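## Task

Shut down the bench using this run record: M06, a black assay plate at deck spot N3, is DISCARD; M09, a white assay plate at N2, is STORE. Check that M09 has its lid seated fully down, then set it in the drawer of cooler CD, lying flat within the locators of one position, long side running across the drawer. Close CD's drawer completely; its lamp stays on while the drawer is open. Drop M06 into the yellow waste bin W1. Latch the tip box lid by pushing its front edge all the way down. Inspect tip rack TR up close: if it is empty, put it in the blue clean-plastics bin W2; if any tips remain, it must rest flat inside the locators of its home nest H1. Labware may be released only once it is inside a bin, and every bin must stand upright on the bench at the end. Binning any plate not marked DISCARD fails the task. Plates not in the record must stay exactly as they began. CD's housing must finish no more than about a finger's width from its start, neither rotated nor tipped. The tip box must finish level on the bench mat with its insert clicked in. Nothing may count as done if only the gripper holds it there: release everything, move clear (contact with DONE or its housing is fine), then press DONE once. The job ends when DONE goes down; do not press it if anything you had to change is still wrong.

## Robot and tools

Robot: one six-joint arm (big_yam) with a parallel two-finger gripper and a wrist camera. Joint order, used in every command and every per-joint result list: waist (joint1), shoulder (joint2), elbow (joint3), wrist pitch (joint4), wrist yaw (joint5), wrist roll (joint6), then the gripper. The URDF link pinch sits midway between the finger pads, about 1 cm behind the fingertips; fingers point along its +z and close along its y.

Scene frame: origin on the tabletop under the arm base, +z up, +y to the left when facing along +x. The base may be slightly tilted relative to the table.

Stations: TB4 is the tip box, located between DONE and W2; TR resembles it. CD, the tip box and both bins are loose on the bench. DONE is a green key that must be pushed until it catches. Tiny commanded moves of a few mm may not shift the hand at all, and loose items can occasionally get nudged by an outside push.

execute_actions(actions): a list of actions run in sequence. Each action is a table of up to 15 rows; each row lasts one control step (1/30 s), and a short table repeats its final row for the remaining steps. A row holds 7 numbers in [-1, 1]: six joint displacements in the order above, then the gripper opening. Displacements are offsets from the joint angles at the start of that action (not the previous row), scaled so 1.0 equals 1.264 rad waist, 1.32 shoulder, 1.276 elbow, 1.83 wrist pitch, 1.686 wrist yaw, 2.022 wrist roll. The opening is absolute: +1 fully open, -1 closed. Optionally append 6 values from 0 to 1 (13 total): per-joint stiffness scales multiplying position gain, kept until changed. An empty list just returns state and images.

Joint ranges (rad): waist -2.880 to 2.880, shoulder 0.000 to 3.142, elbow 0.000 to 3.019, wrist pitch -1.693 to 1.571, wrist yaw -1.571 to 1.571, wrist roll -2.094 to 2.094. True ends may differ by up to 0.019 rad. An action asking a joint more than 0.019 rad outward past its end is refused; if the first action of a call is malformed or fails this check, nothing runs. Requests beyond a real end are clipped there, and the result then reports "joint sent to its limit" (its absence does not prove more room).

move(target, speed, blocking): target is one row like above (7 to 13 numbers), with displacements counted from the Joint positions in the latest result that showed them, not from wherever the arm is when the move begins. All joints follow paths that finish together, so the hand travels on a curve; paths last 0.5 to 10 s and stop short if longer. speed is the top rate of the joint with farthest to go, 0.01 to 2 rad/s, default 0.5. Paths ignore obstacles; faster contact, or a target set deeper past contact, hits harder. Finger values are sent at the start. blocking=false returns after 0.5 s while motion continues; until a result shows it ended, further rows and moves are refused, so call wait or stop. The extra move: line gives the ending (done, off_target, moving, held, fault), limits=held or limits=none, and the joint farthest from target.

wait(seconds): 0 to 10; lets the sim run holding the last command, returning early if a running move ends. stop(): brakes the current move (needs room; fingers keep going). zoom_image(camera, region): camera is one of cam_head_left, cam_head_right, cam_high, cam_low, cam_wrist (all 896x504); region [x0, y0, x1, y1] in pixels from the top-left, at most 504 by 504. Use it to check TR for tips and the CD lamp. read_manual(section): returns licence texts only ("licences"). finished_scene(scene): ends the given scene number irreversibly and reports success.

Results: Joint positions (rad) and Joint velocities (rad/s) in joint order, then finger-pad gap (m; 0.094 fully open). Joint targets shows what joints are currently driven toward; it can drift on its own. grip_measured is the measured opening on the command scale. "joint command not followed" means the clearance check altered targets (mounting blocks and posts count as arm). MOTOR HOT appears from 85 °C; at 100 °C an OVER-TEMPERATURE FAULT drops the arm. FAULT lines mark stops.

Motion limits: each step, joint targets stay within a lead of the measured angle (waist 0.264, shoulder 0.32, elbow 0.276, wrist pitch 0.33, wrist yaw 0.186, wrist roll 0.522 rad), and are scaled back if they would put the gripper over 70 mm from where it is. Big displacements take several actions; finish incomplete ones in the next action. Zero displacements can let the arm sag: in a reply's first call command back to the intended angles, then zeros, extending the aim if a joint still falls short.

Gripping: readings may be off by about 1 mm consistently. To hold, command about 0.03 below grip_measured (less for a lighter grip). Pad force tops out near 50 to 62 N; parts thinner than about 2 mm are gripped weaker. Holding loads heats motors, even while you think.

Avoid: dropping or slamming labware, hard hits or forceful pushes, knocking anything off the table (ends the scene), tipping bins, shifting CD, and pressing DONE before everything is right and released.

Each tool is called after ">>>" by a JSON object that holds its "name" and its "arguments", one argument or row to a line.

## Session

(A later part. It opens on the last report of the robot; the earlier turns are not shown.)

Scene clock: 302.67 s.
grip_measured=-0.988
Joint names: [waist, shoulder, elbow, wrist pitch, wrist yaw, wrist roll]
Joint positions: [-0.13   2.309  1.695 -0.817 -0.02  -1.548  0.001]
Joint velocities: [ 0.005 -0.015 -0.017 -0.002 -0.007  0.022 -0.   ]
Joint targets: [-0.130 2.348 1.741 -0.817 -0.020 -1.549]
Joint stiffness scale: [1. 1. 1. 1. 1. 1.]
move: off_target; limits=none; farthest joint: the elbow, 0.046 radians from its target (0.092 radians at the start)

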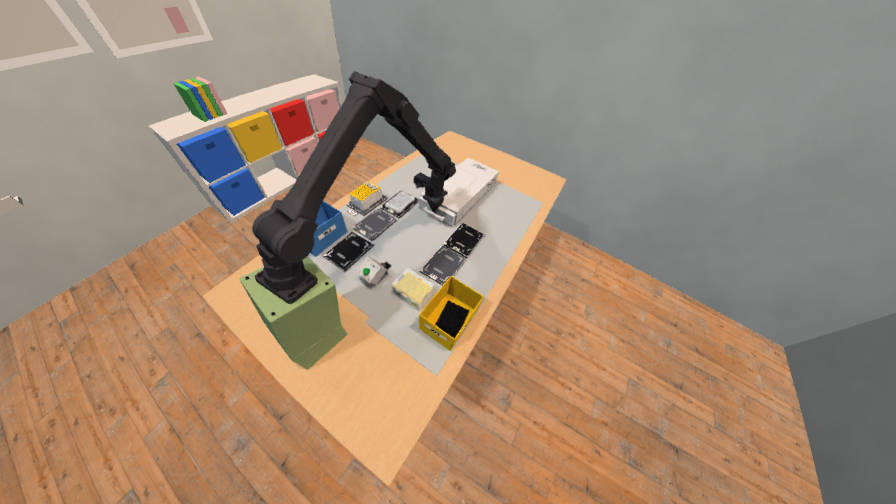

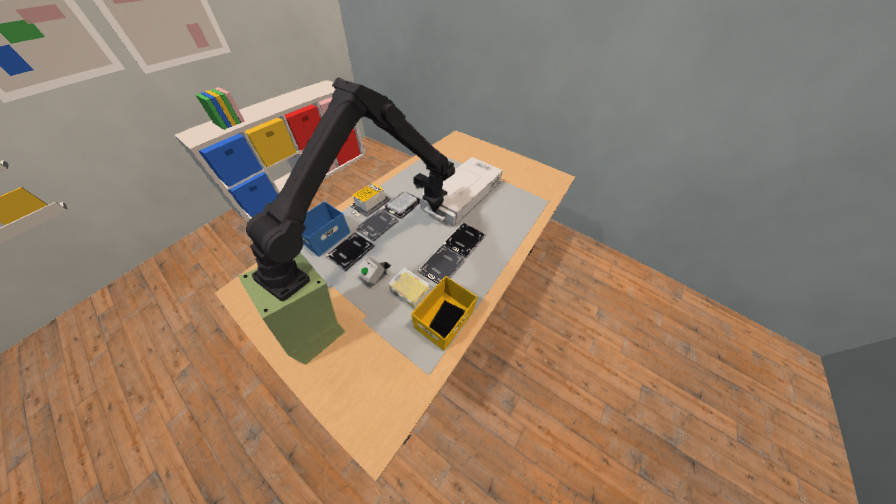

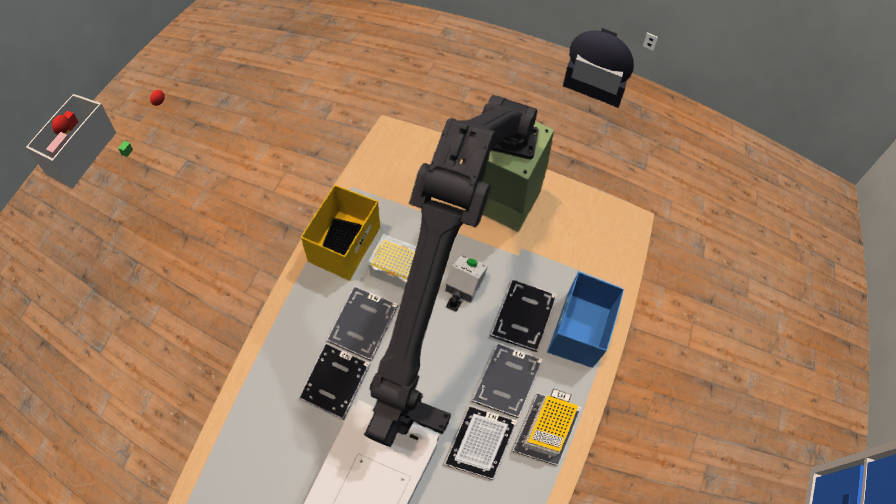

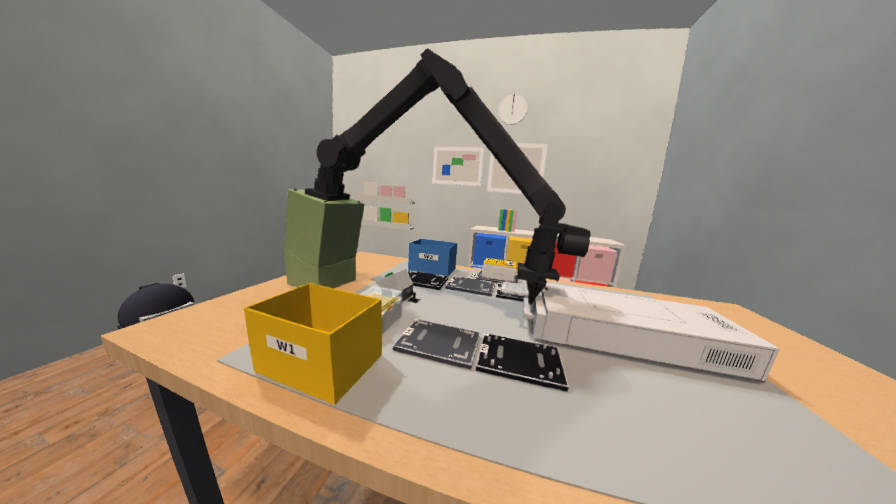

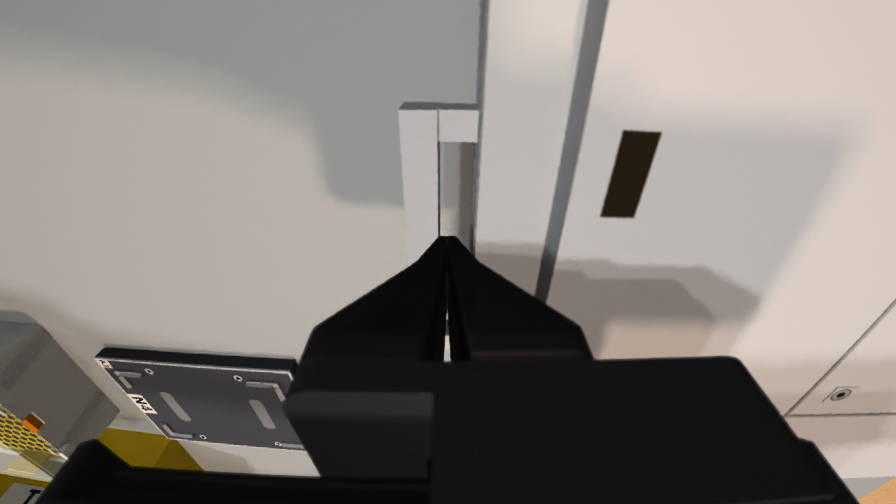

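Lamp off. Lift and go to DONE.

>>> {"name": "move", "arguments": {
  "target": [0,-0.09,-0.03,-0.045,0,0,-1.0],
  "speed": 0.2
}}

>>> {"name": "move", "arguments": {
  "target": [0.015,-0.425,-1.0,0.40,0,0,-1.0],
  "speed": 0.7
}}

Scene clock: 306.93 s.
grip_measured=-0.988
Joint names: [waist, shoulder, elbow, wrist pitch, wrist yaw, wrist roll]
Joint positions: [-0.13   2.185  1.663 -0.882 -0.02  -1.548  0.001]
Joint velocities: [-0.005 -0.005 -0.012 -0.002 -0.037 -0.007 -0.   ]
Joint targets: [-0.130 2.191 1.657 -0.899 -0.020 -1.548]
Joint stiffness scale: [1. 1. 1. 1. 1. 1.]
move: done; limits=none; farthest joint: the wrist pitch, 0.017 radians from its target (0.083 radians at the start)

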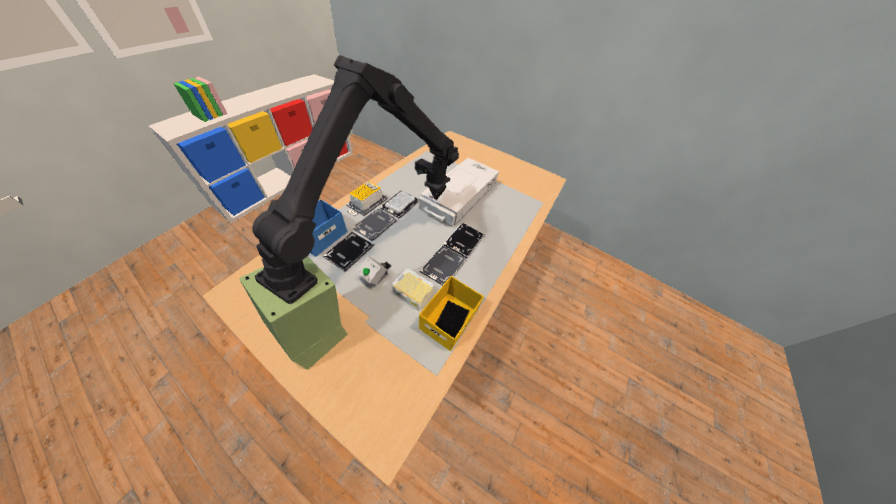

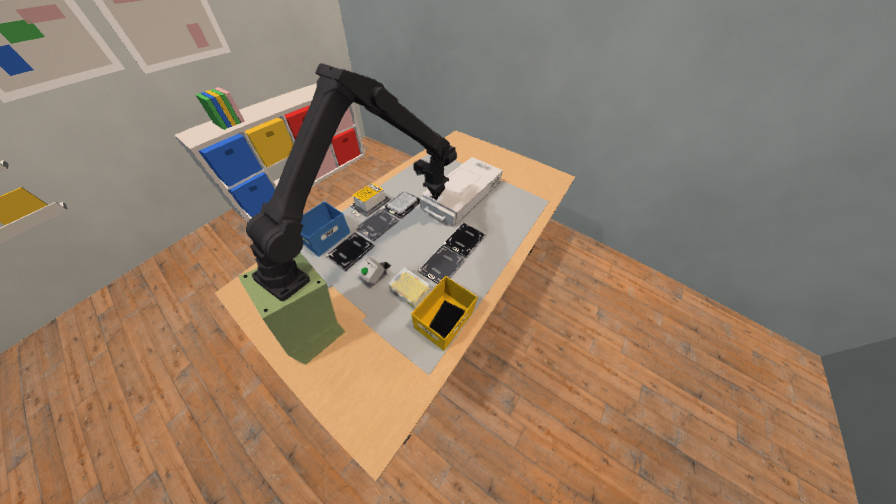

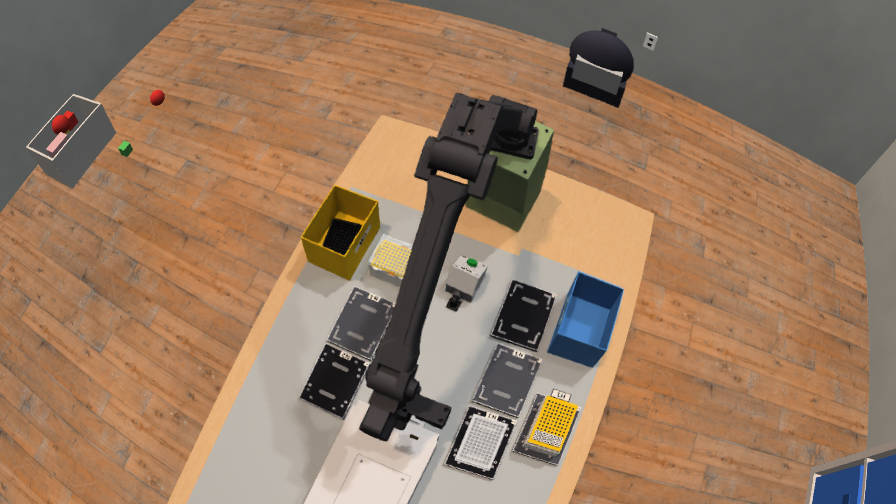

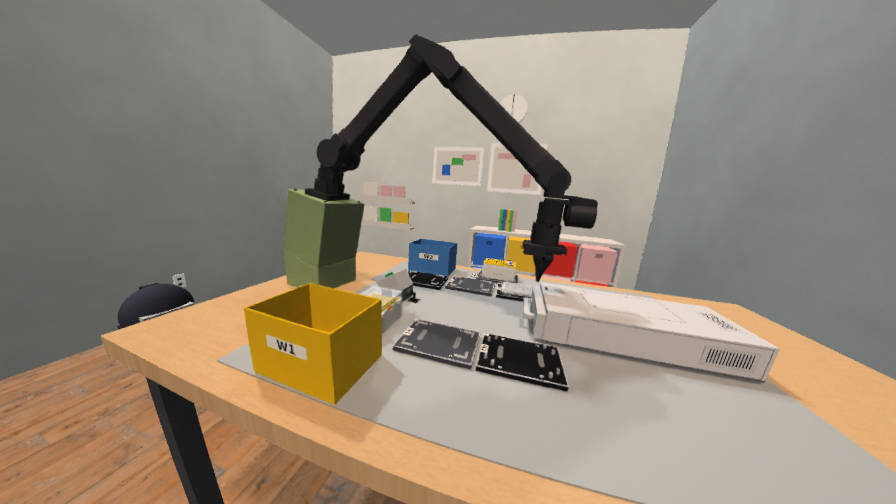

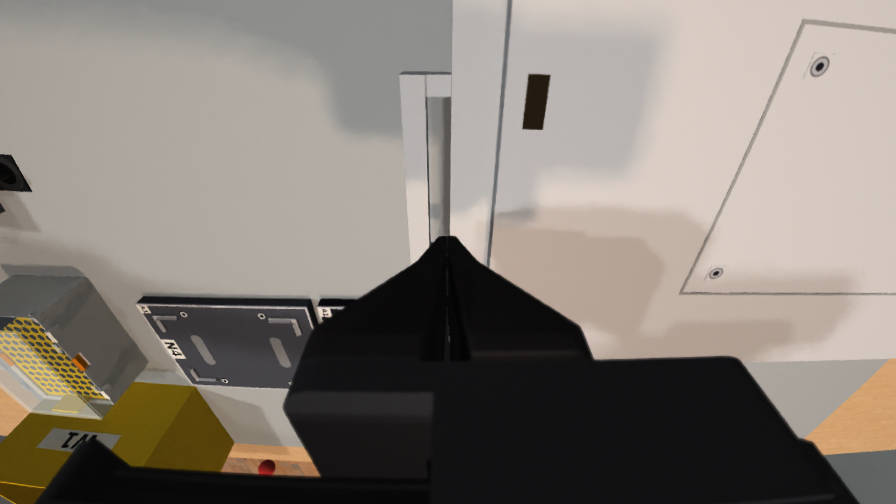

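Scene clock: 309.30 s.
grip_measured=-0.988
Joint names: [waist, shoulder, elbow, wrist pitch, wrist yaw, wrist roll]
Joint positions: [-0.122  1.632  0.383 -0.167 -0.02  -1.548  0.001]
Joint velocities: [-0.005 -0.015 -0.002 -0.012  0.037 -0.066 -0.001]
Joint targets: [-0.111 1.624 0.387 -0.150 -0.020 -1.548]
Joint stiffness scale: [1. 1. 1. 1. 1. 1.]
move: done; limits=none; farthest joint: the wrist pitch, 0.017 radians from its target (0.732 radians at the start)

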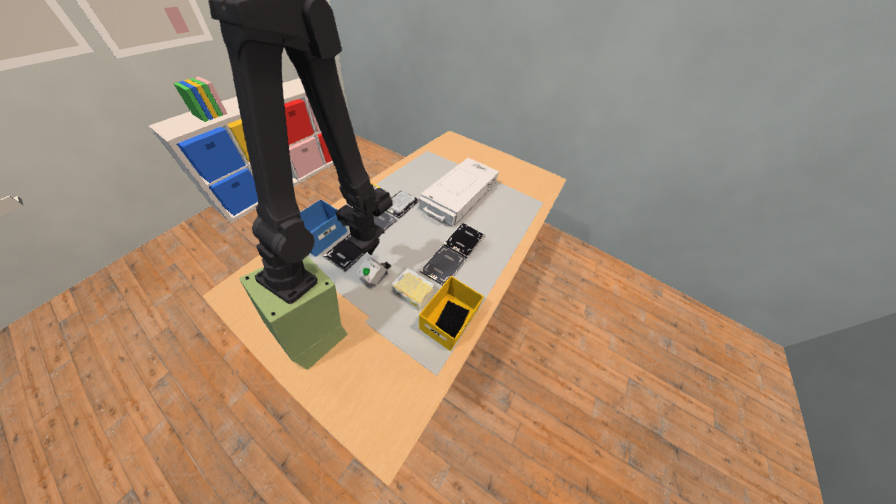

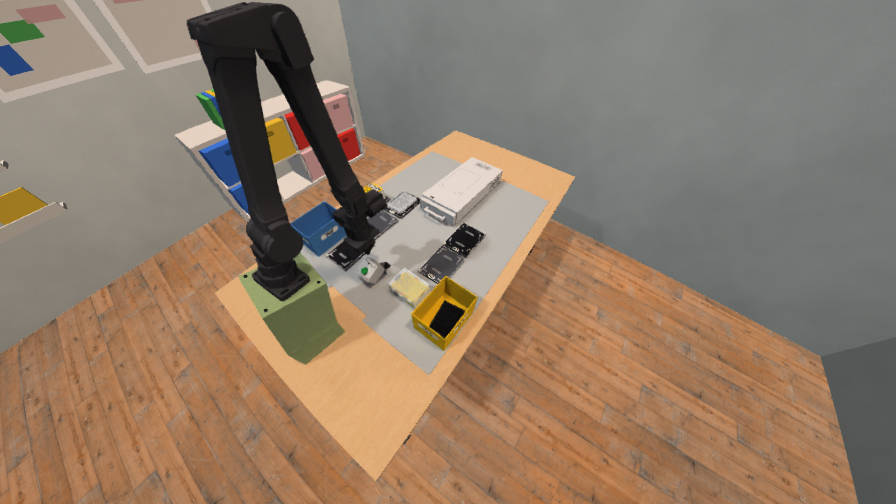

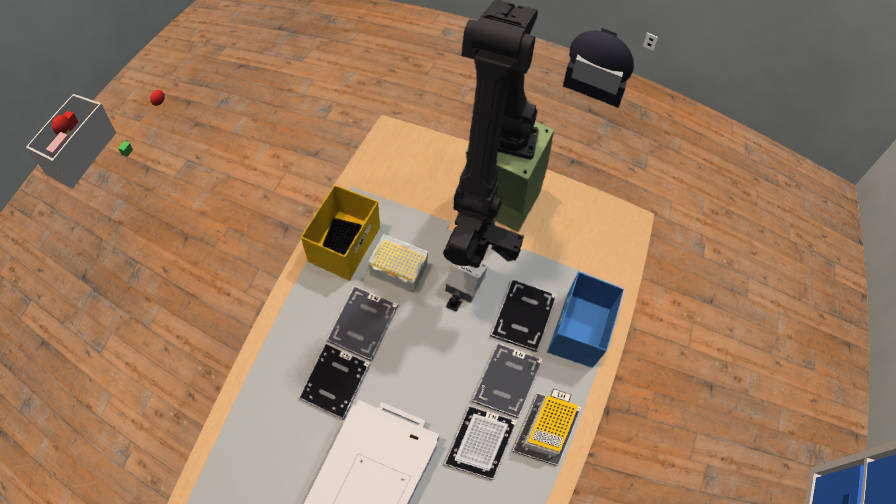

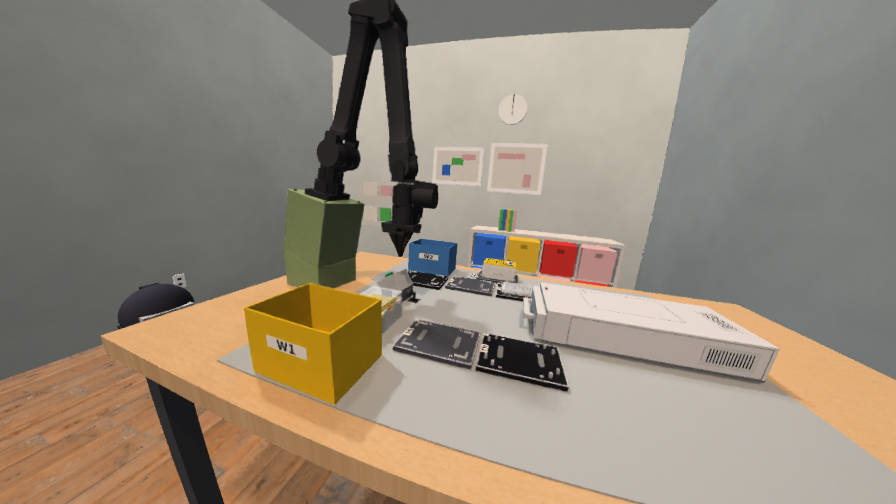

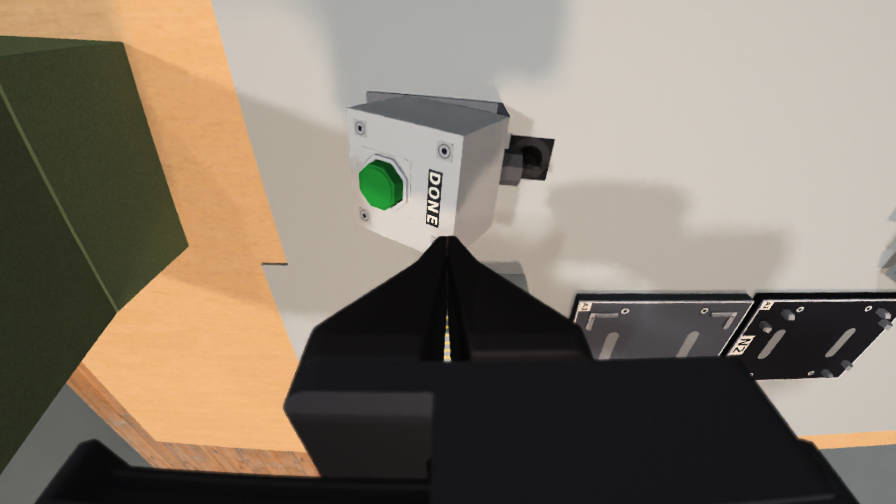

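Go to about [1.82,0.36,0.03].

>>> {"name": "move", "arguments": {
  "target": [0,0.155,-0.022,0.116,0,0,-1.0],
  "speed": 0.25
}}

Scene clock: 312.73 s.
grip_measured=-0.988
Joint names: [waist, shoulder, elbow, wrist pitch, wrist yaw, wrist roll]
Joint positions: [-0.122  1.822  0.36   0.029 -0.02  -1.548  0.001]
Joint velocities: [-0.005 -0.005 -0.007 -0.002  0.007 -0.066 -0.001]
Joint targets: [-0.122 1.837 0.355 0.046 -0.020 -1.548]
Joint stiffness scale: [1. 1. 1. 1. 1. 1.]
move: done; limits=none; farthest joint: the wrist pitch, 0.016 radians from its target (0.212 radians at the start)

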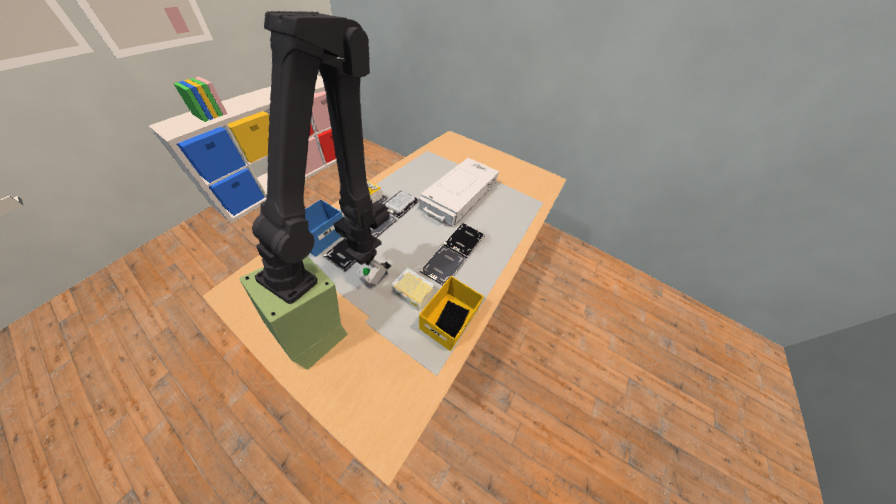

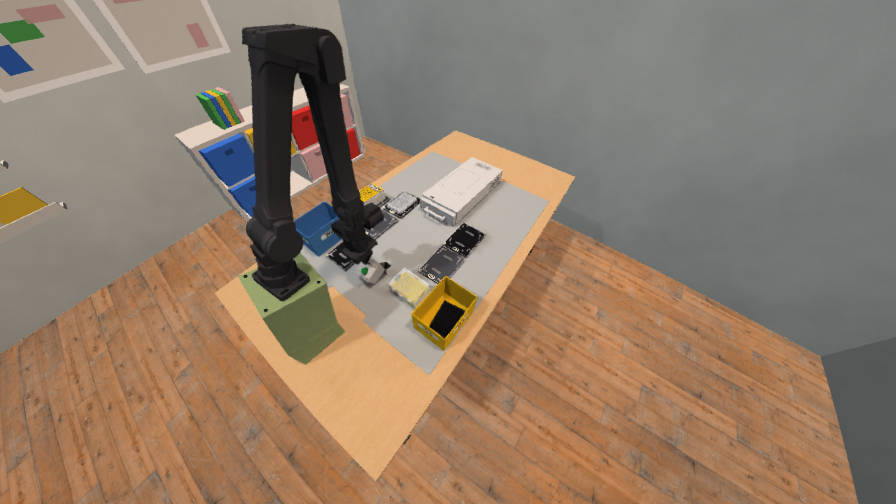

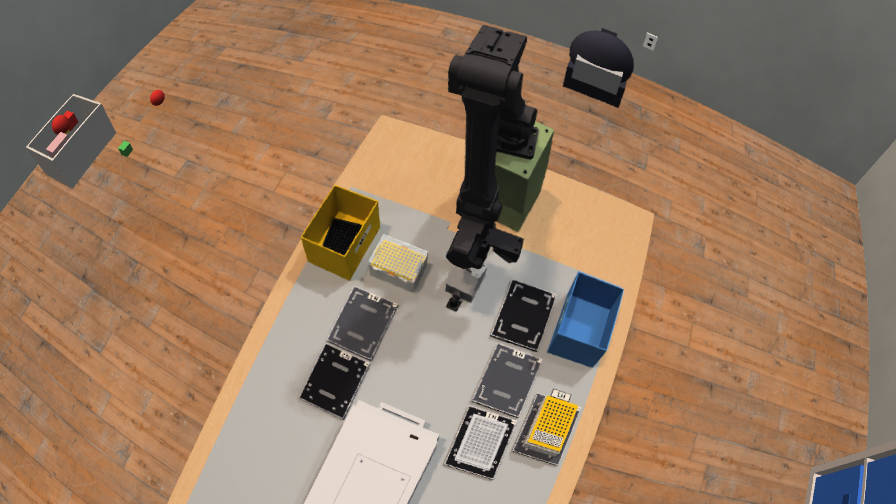

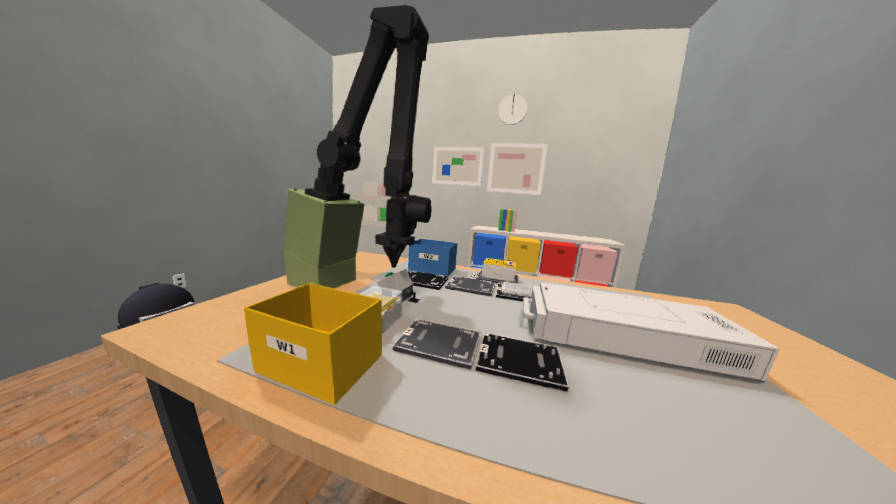

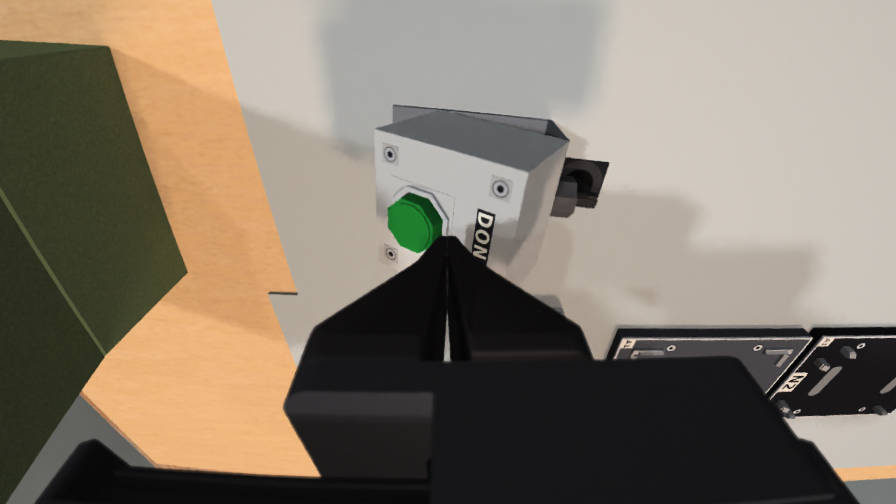

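>>> {"name": "move", "arguments": {
  "target": [-0.016,0.058,-0.014,0.04,0,0,-1.0],
  "speed": 0.1
}}

Scene clock: 318.17 s.
grip_measured=-0.988
Joint names: [waist, shoulder, elbow, wrist pitch, wrist yaw, wrist roll]
Joint positions: [-0.131  1.88   0.352  0.087 -0.02  -1.548  0.001]
Joint velocities: [-0.005 -0.015  0.017 -0.002  0.037  0.022 -0.   ]
Joint targets: [-0.142 1.898 0.343 0.103 -0.020 -1.548]
Joint stiffness scale: [1. 1. 1. 1. 1. 1.]
move: done; limits=none; farthest joint: the shoulder, 0.018 radians from its target (0.077 radians at the start)

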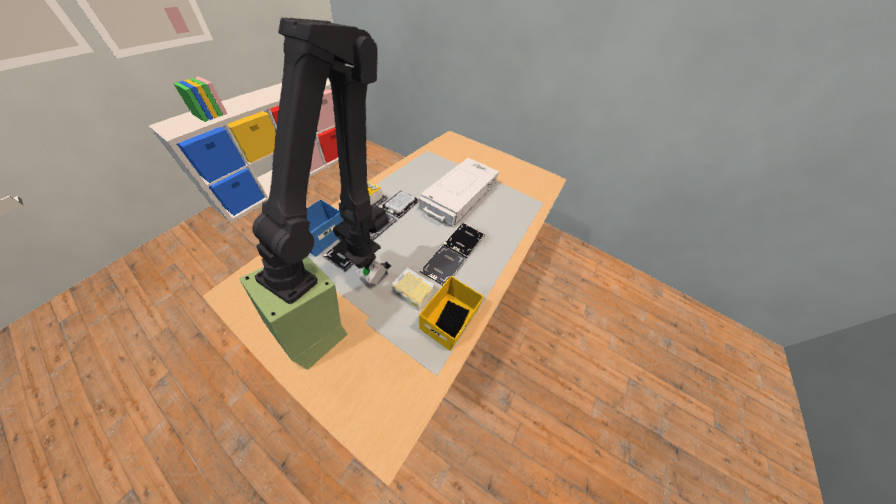

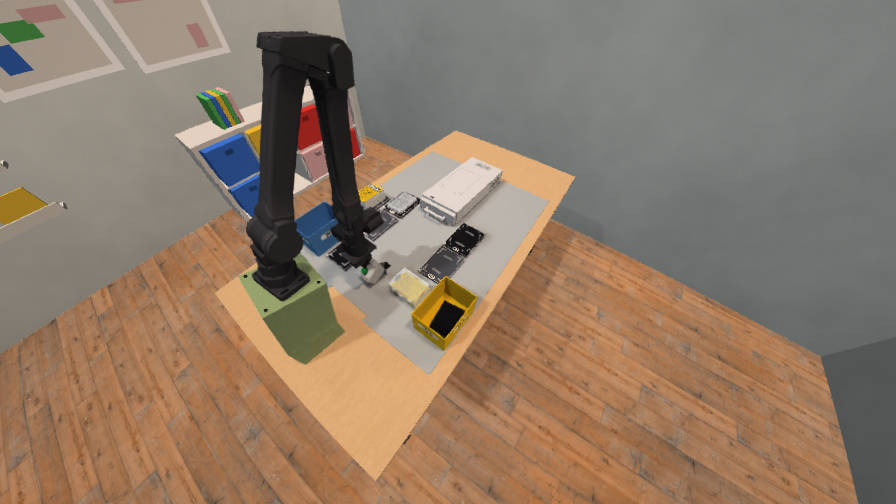

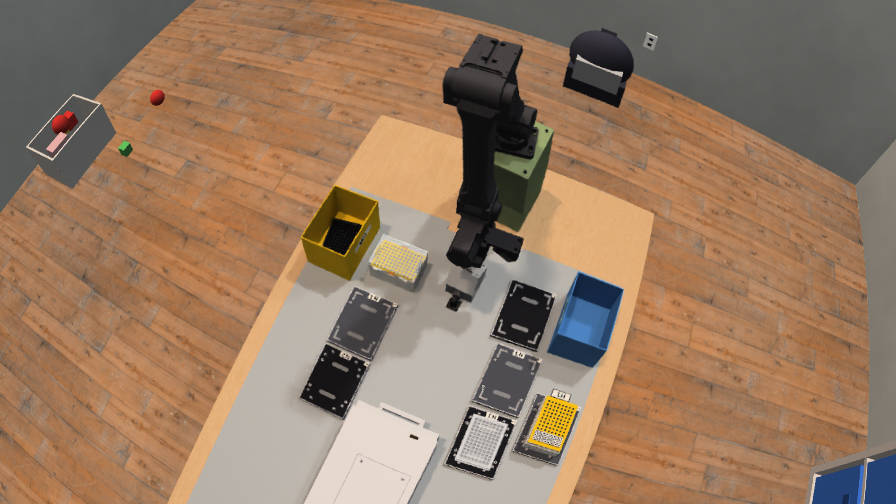

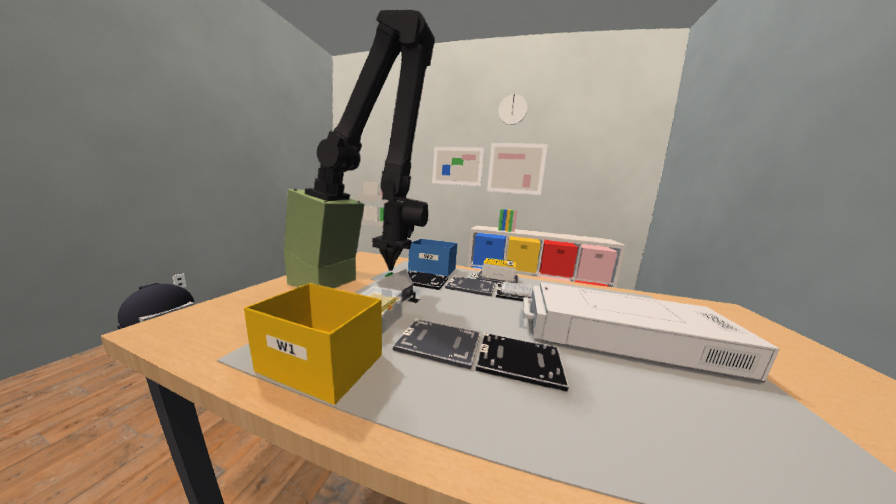

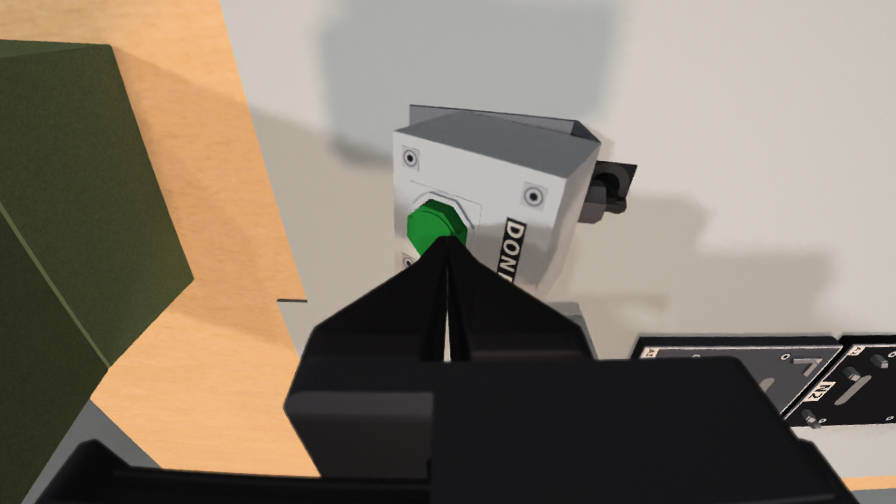

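>>> {"name": "move", "arguments": {
  "target": [0,0.055,0.0,0.035,0,0,-1.0],
  "speed": 0.06
}}

Scene clock: 320.97 s.
grip_measured=-0.988
Joint names: [waist, shoulder, elbow, wrist pitch, wrist yaw, wrist roll]
Joint positions: [-0.131  1.93   0.352  0.126 -0.02  -1.548  0.001]
Joint velocities: [-0.005 -0.005  0.027  0.007  0.022  0.022  0.   ]
Joint targets: [-0.131 1.953 0.352 0.151 -0.020 -1.548]
Joint stiffness scale: [1. 1. 1. 1. 1. 1.]
move: off_target; limits=none; farthest joint: the wrist pitch, 0.026 radians from its target (0.064 radians at the start)

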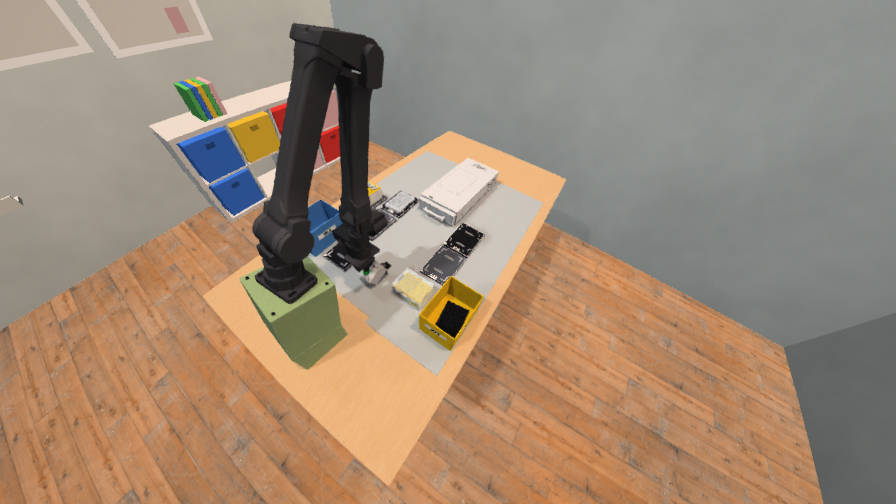

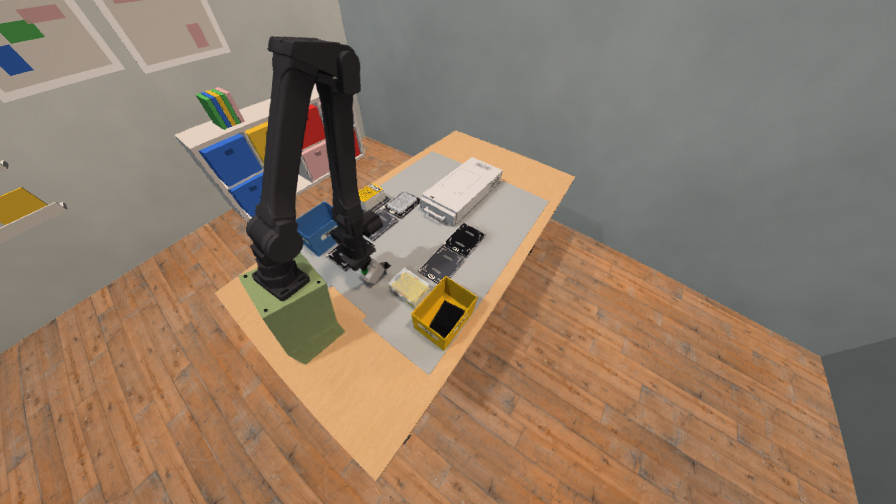

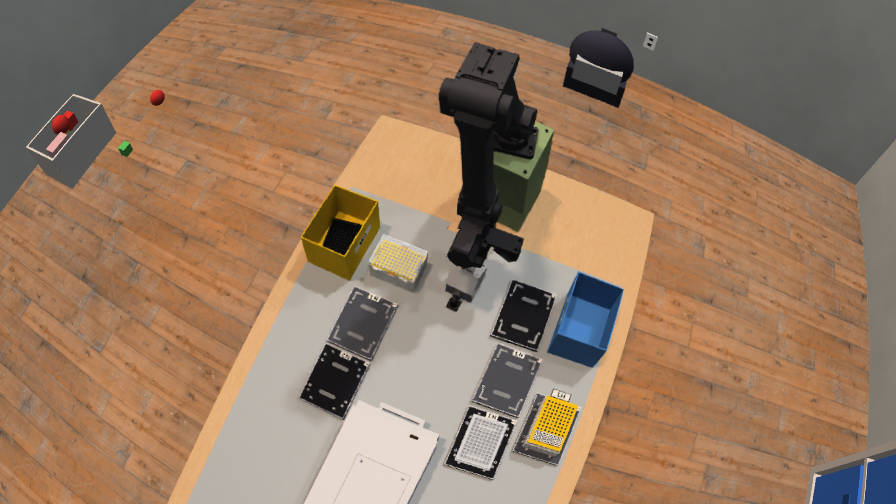

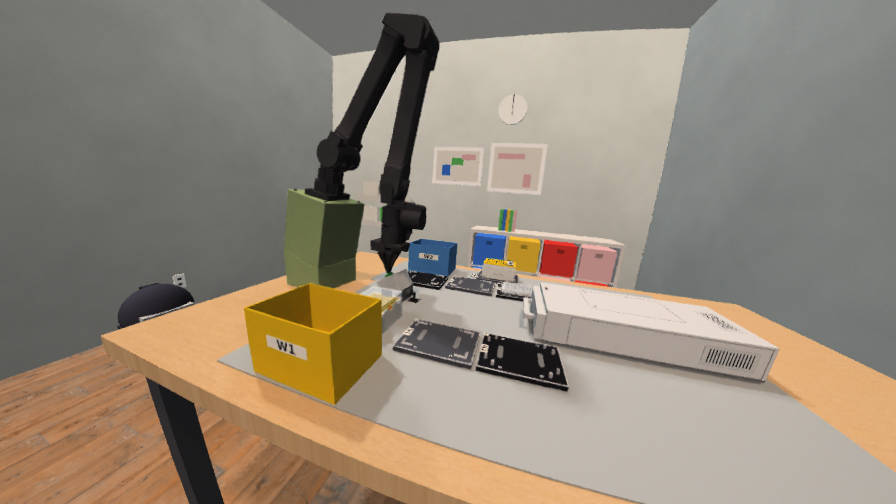

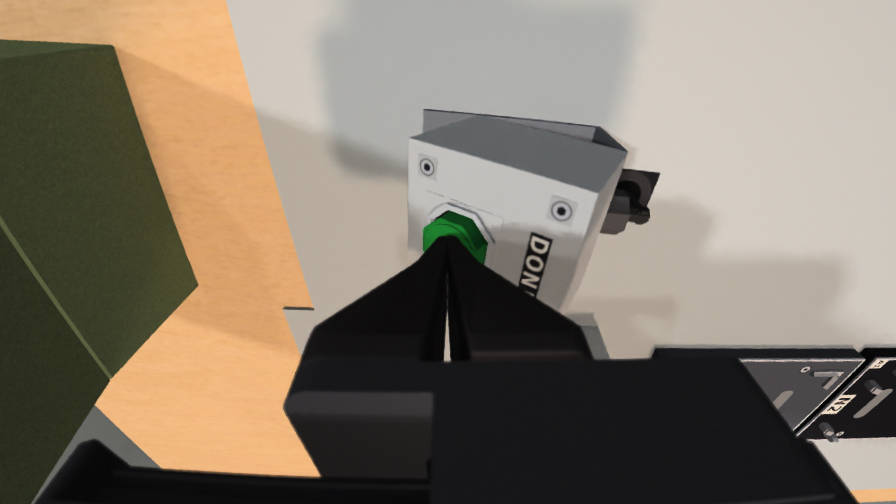

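Touching. Press down and slightly outward.

>>> {"name": "move", "arguments": {
  "target": [0,0.065,0.045,0.035,0,0,-1.0],
  "speed": 0.05
}}

Scene clock: 323.73 s.
grip_measured=-0.988
Joint names: [waist, shoulder, elbow, wrist pitch, wrist yaw, wrist roll]
Joint positions: [-0.131  1.95   0.361  0.128 -0.02  -1.548  0.001]
Joint velocities: [0.005 0.015 0.002 0.012 0.022 0.066 0.   ]
Joint stiffness scale: [1. 1. 1. 1. 1. 1.]
move: unfinished (the scene ended)
The task's run has ended: the event that ends the task has happened.

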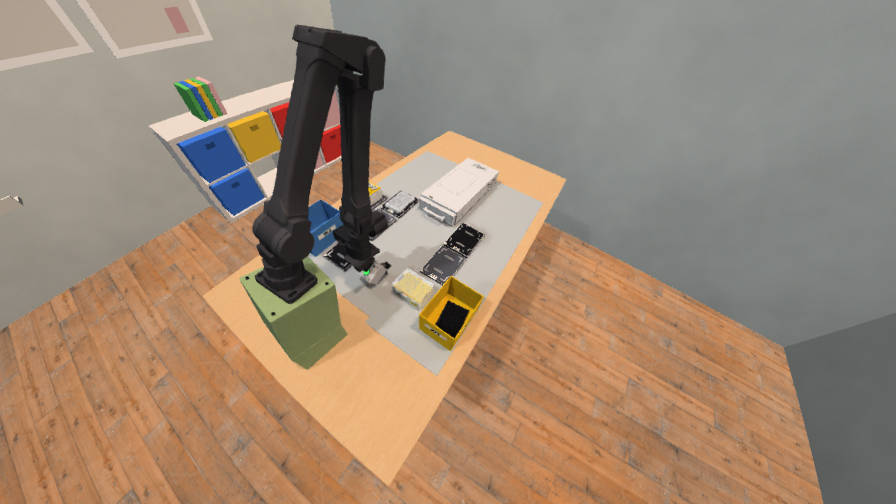

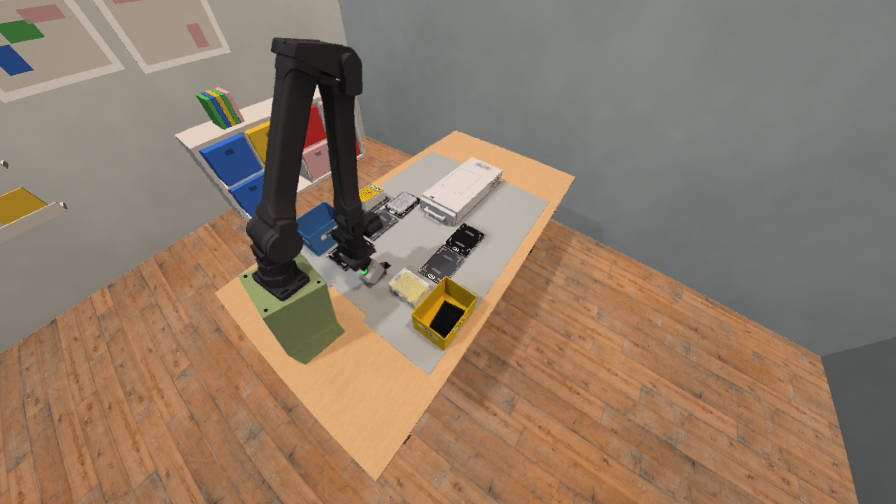

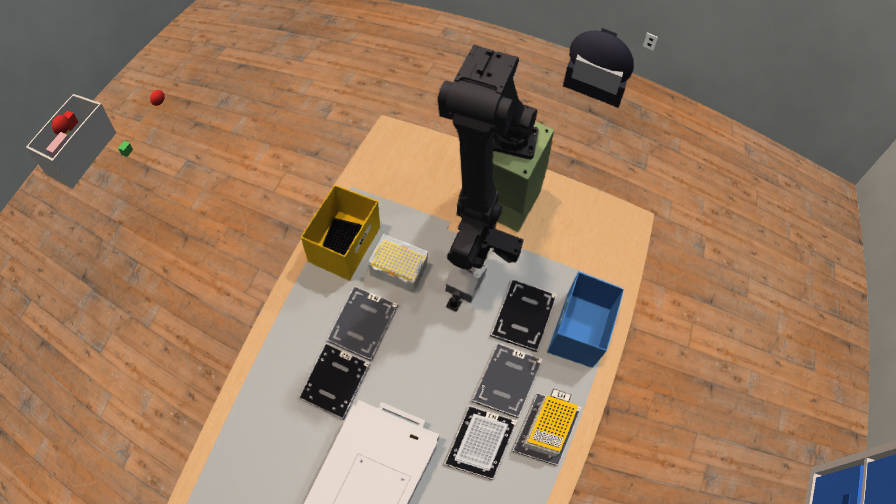

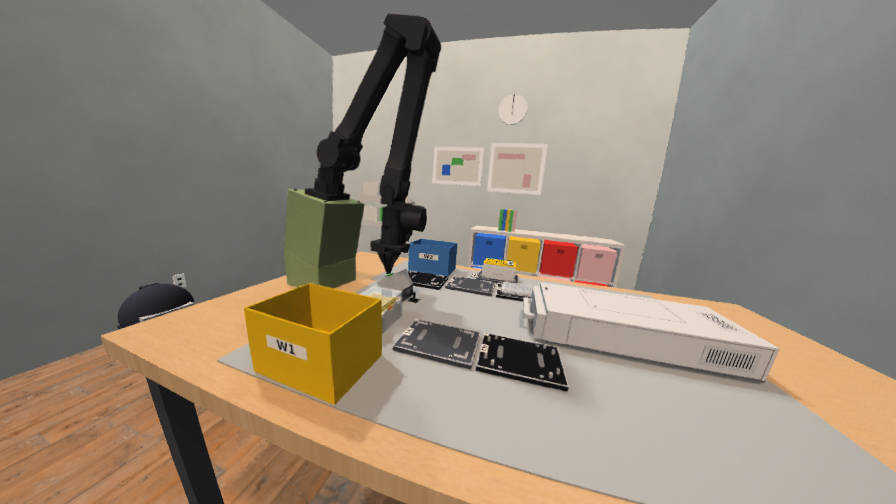

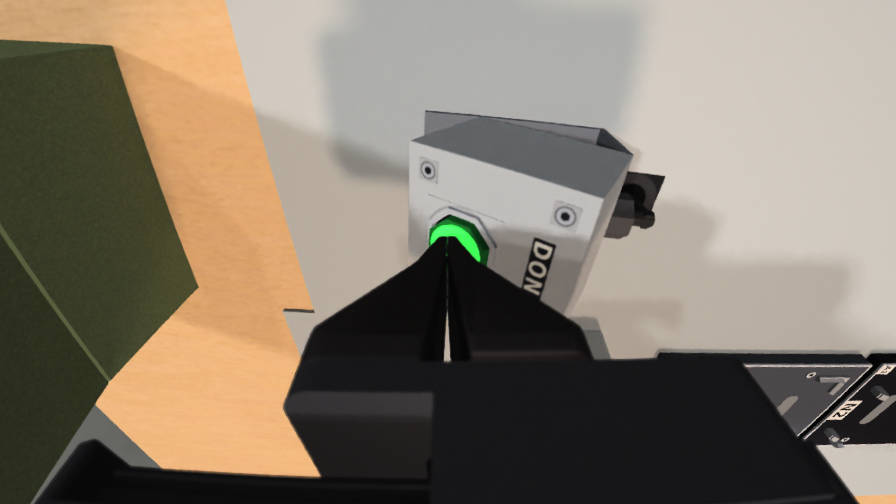

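>>> {"name": "finished_scene", "arguments": {
  "scene": 2
}}

The scene is finished: the task was done.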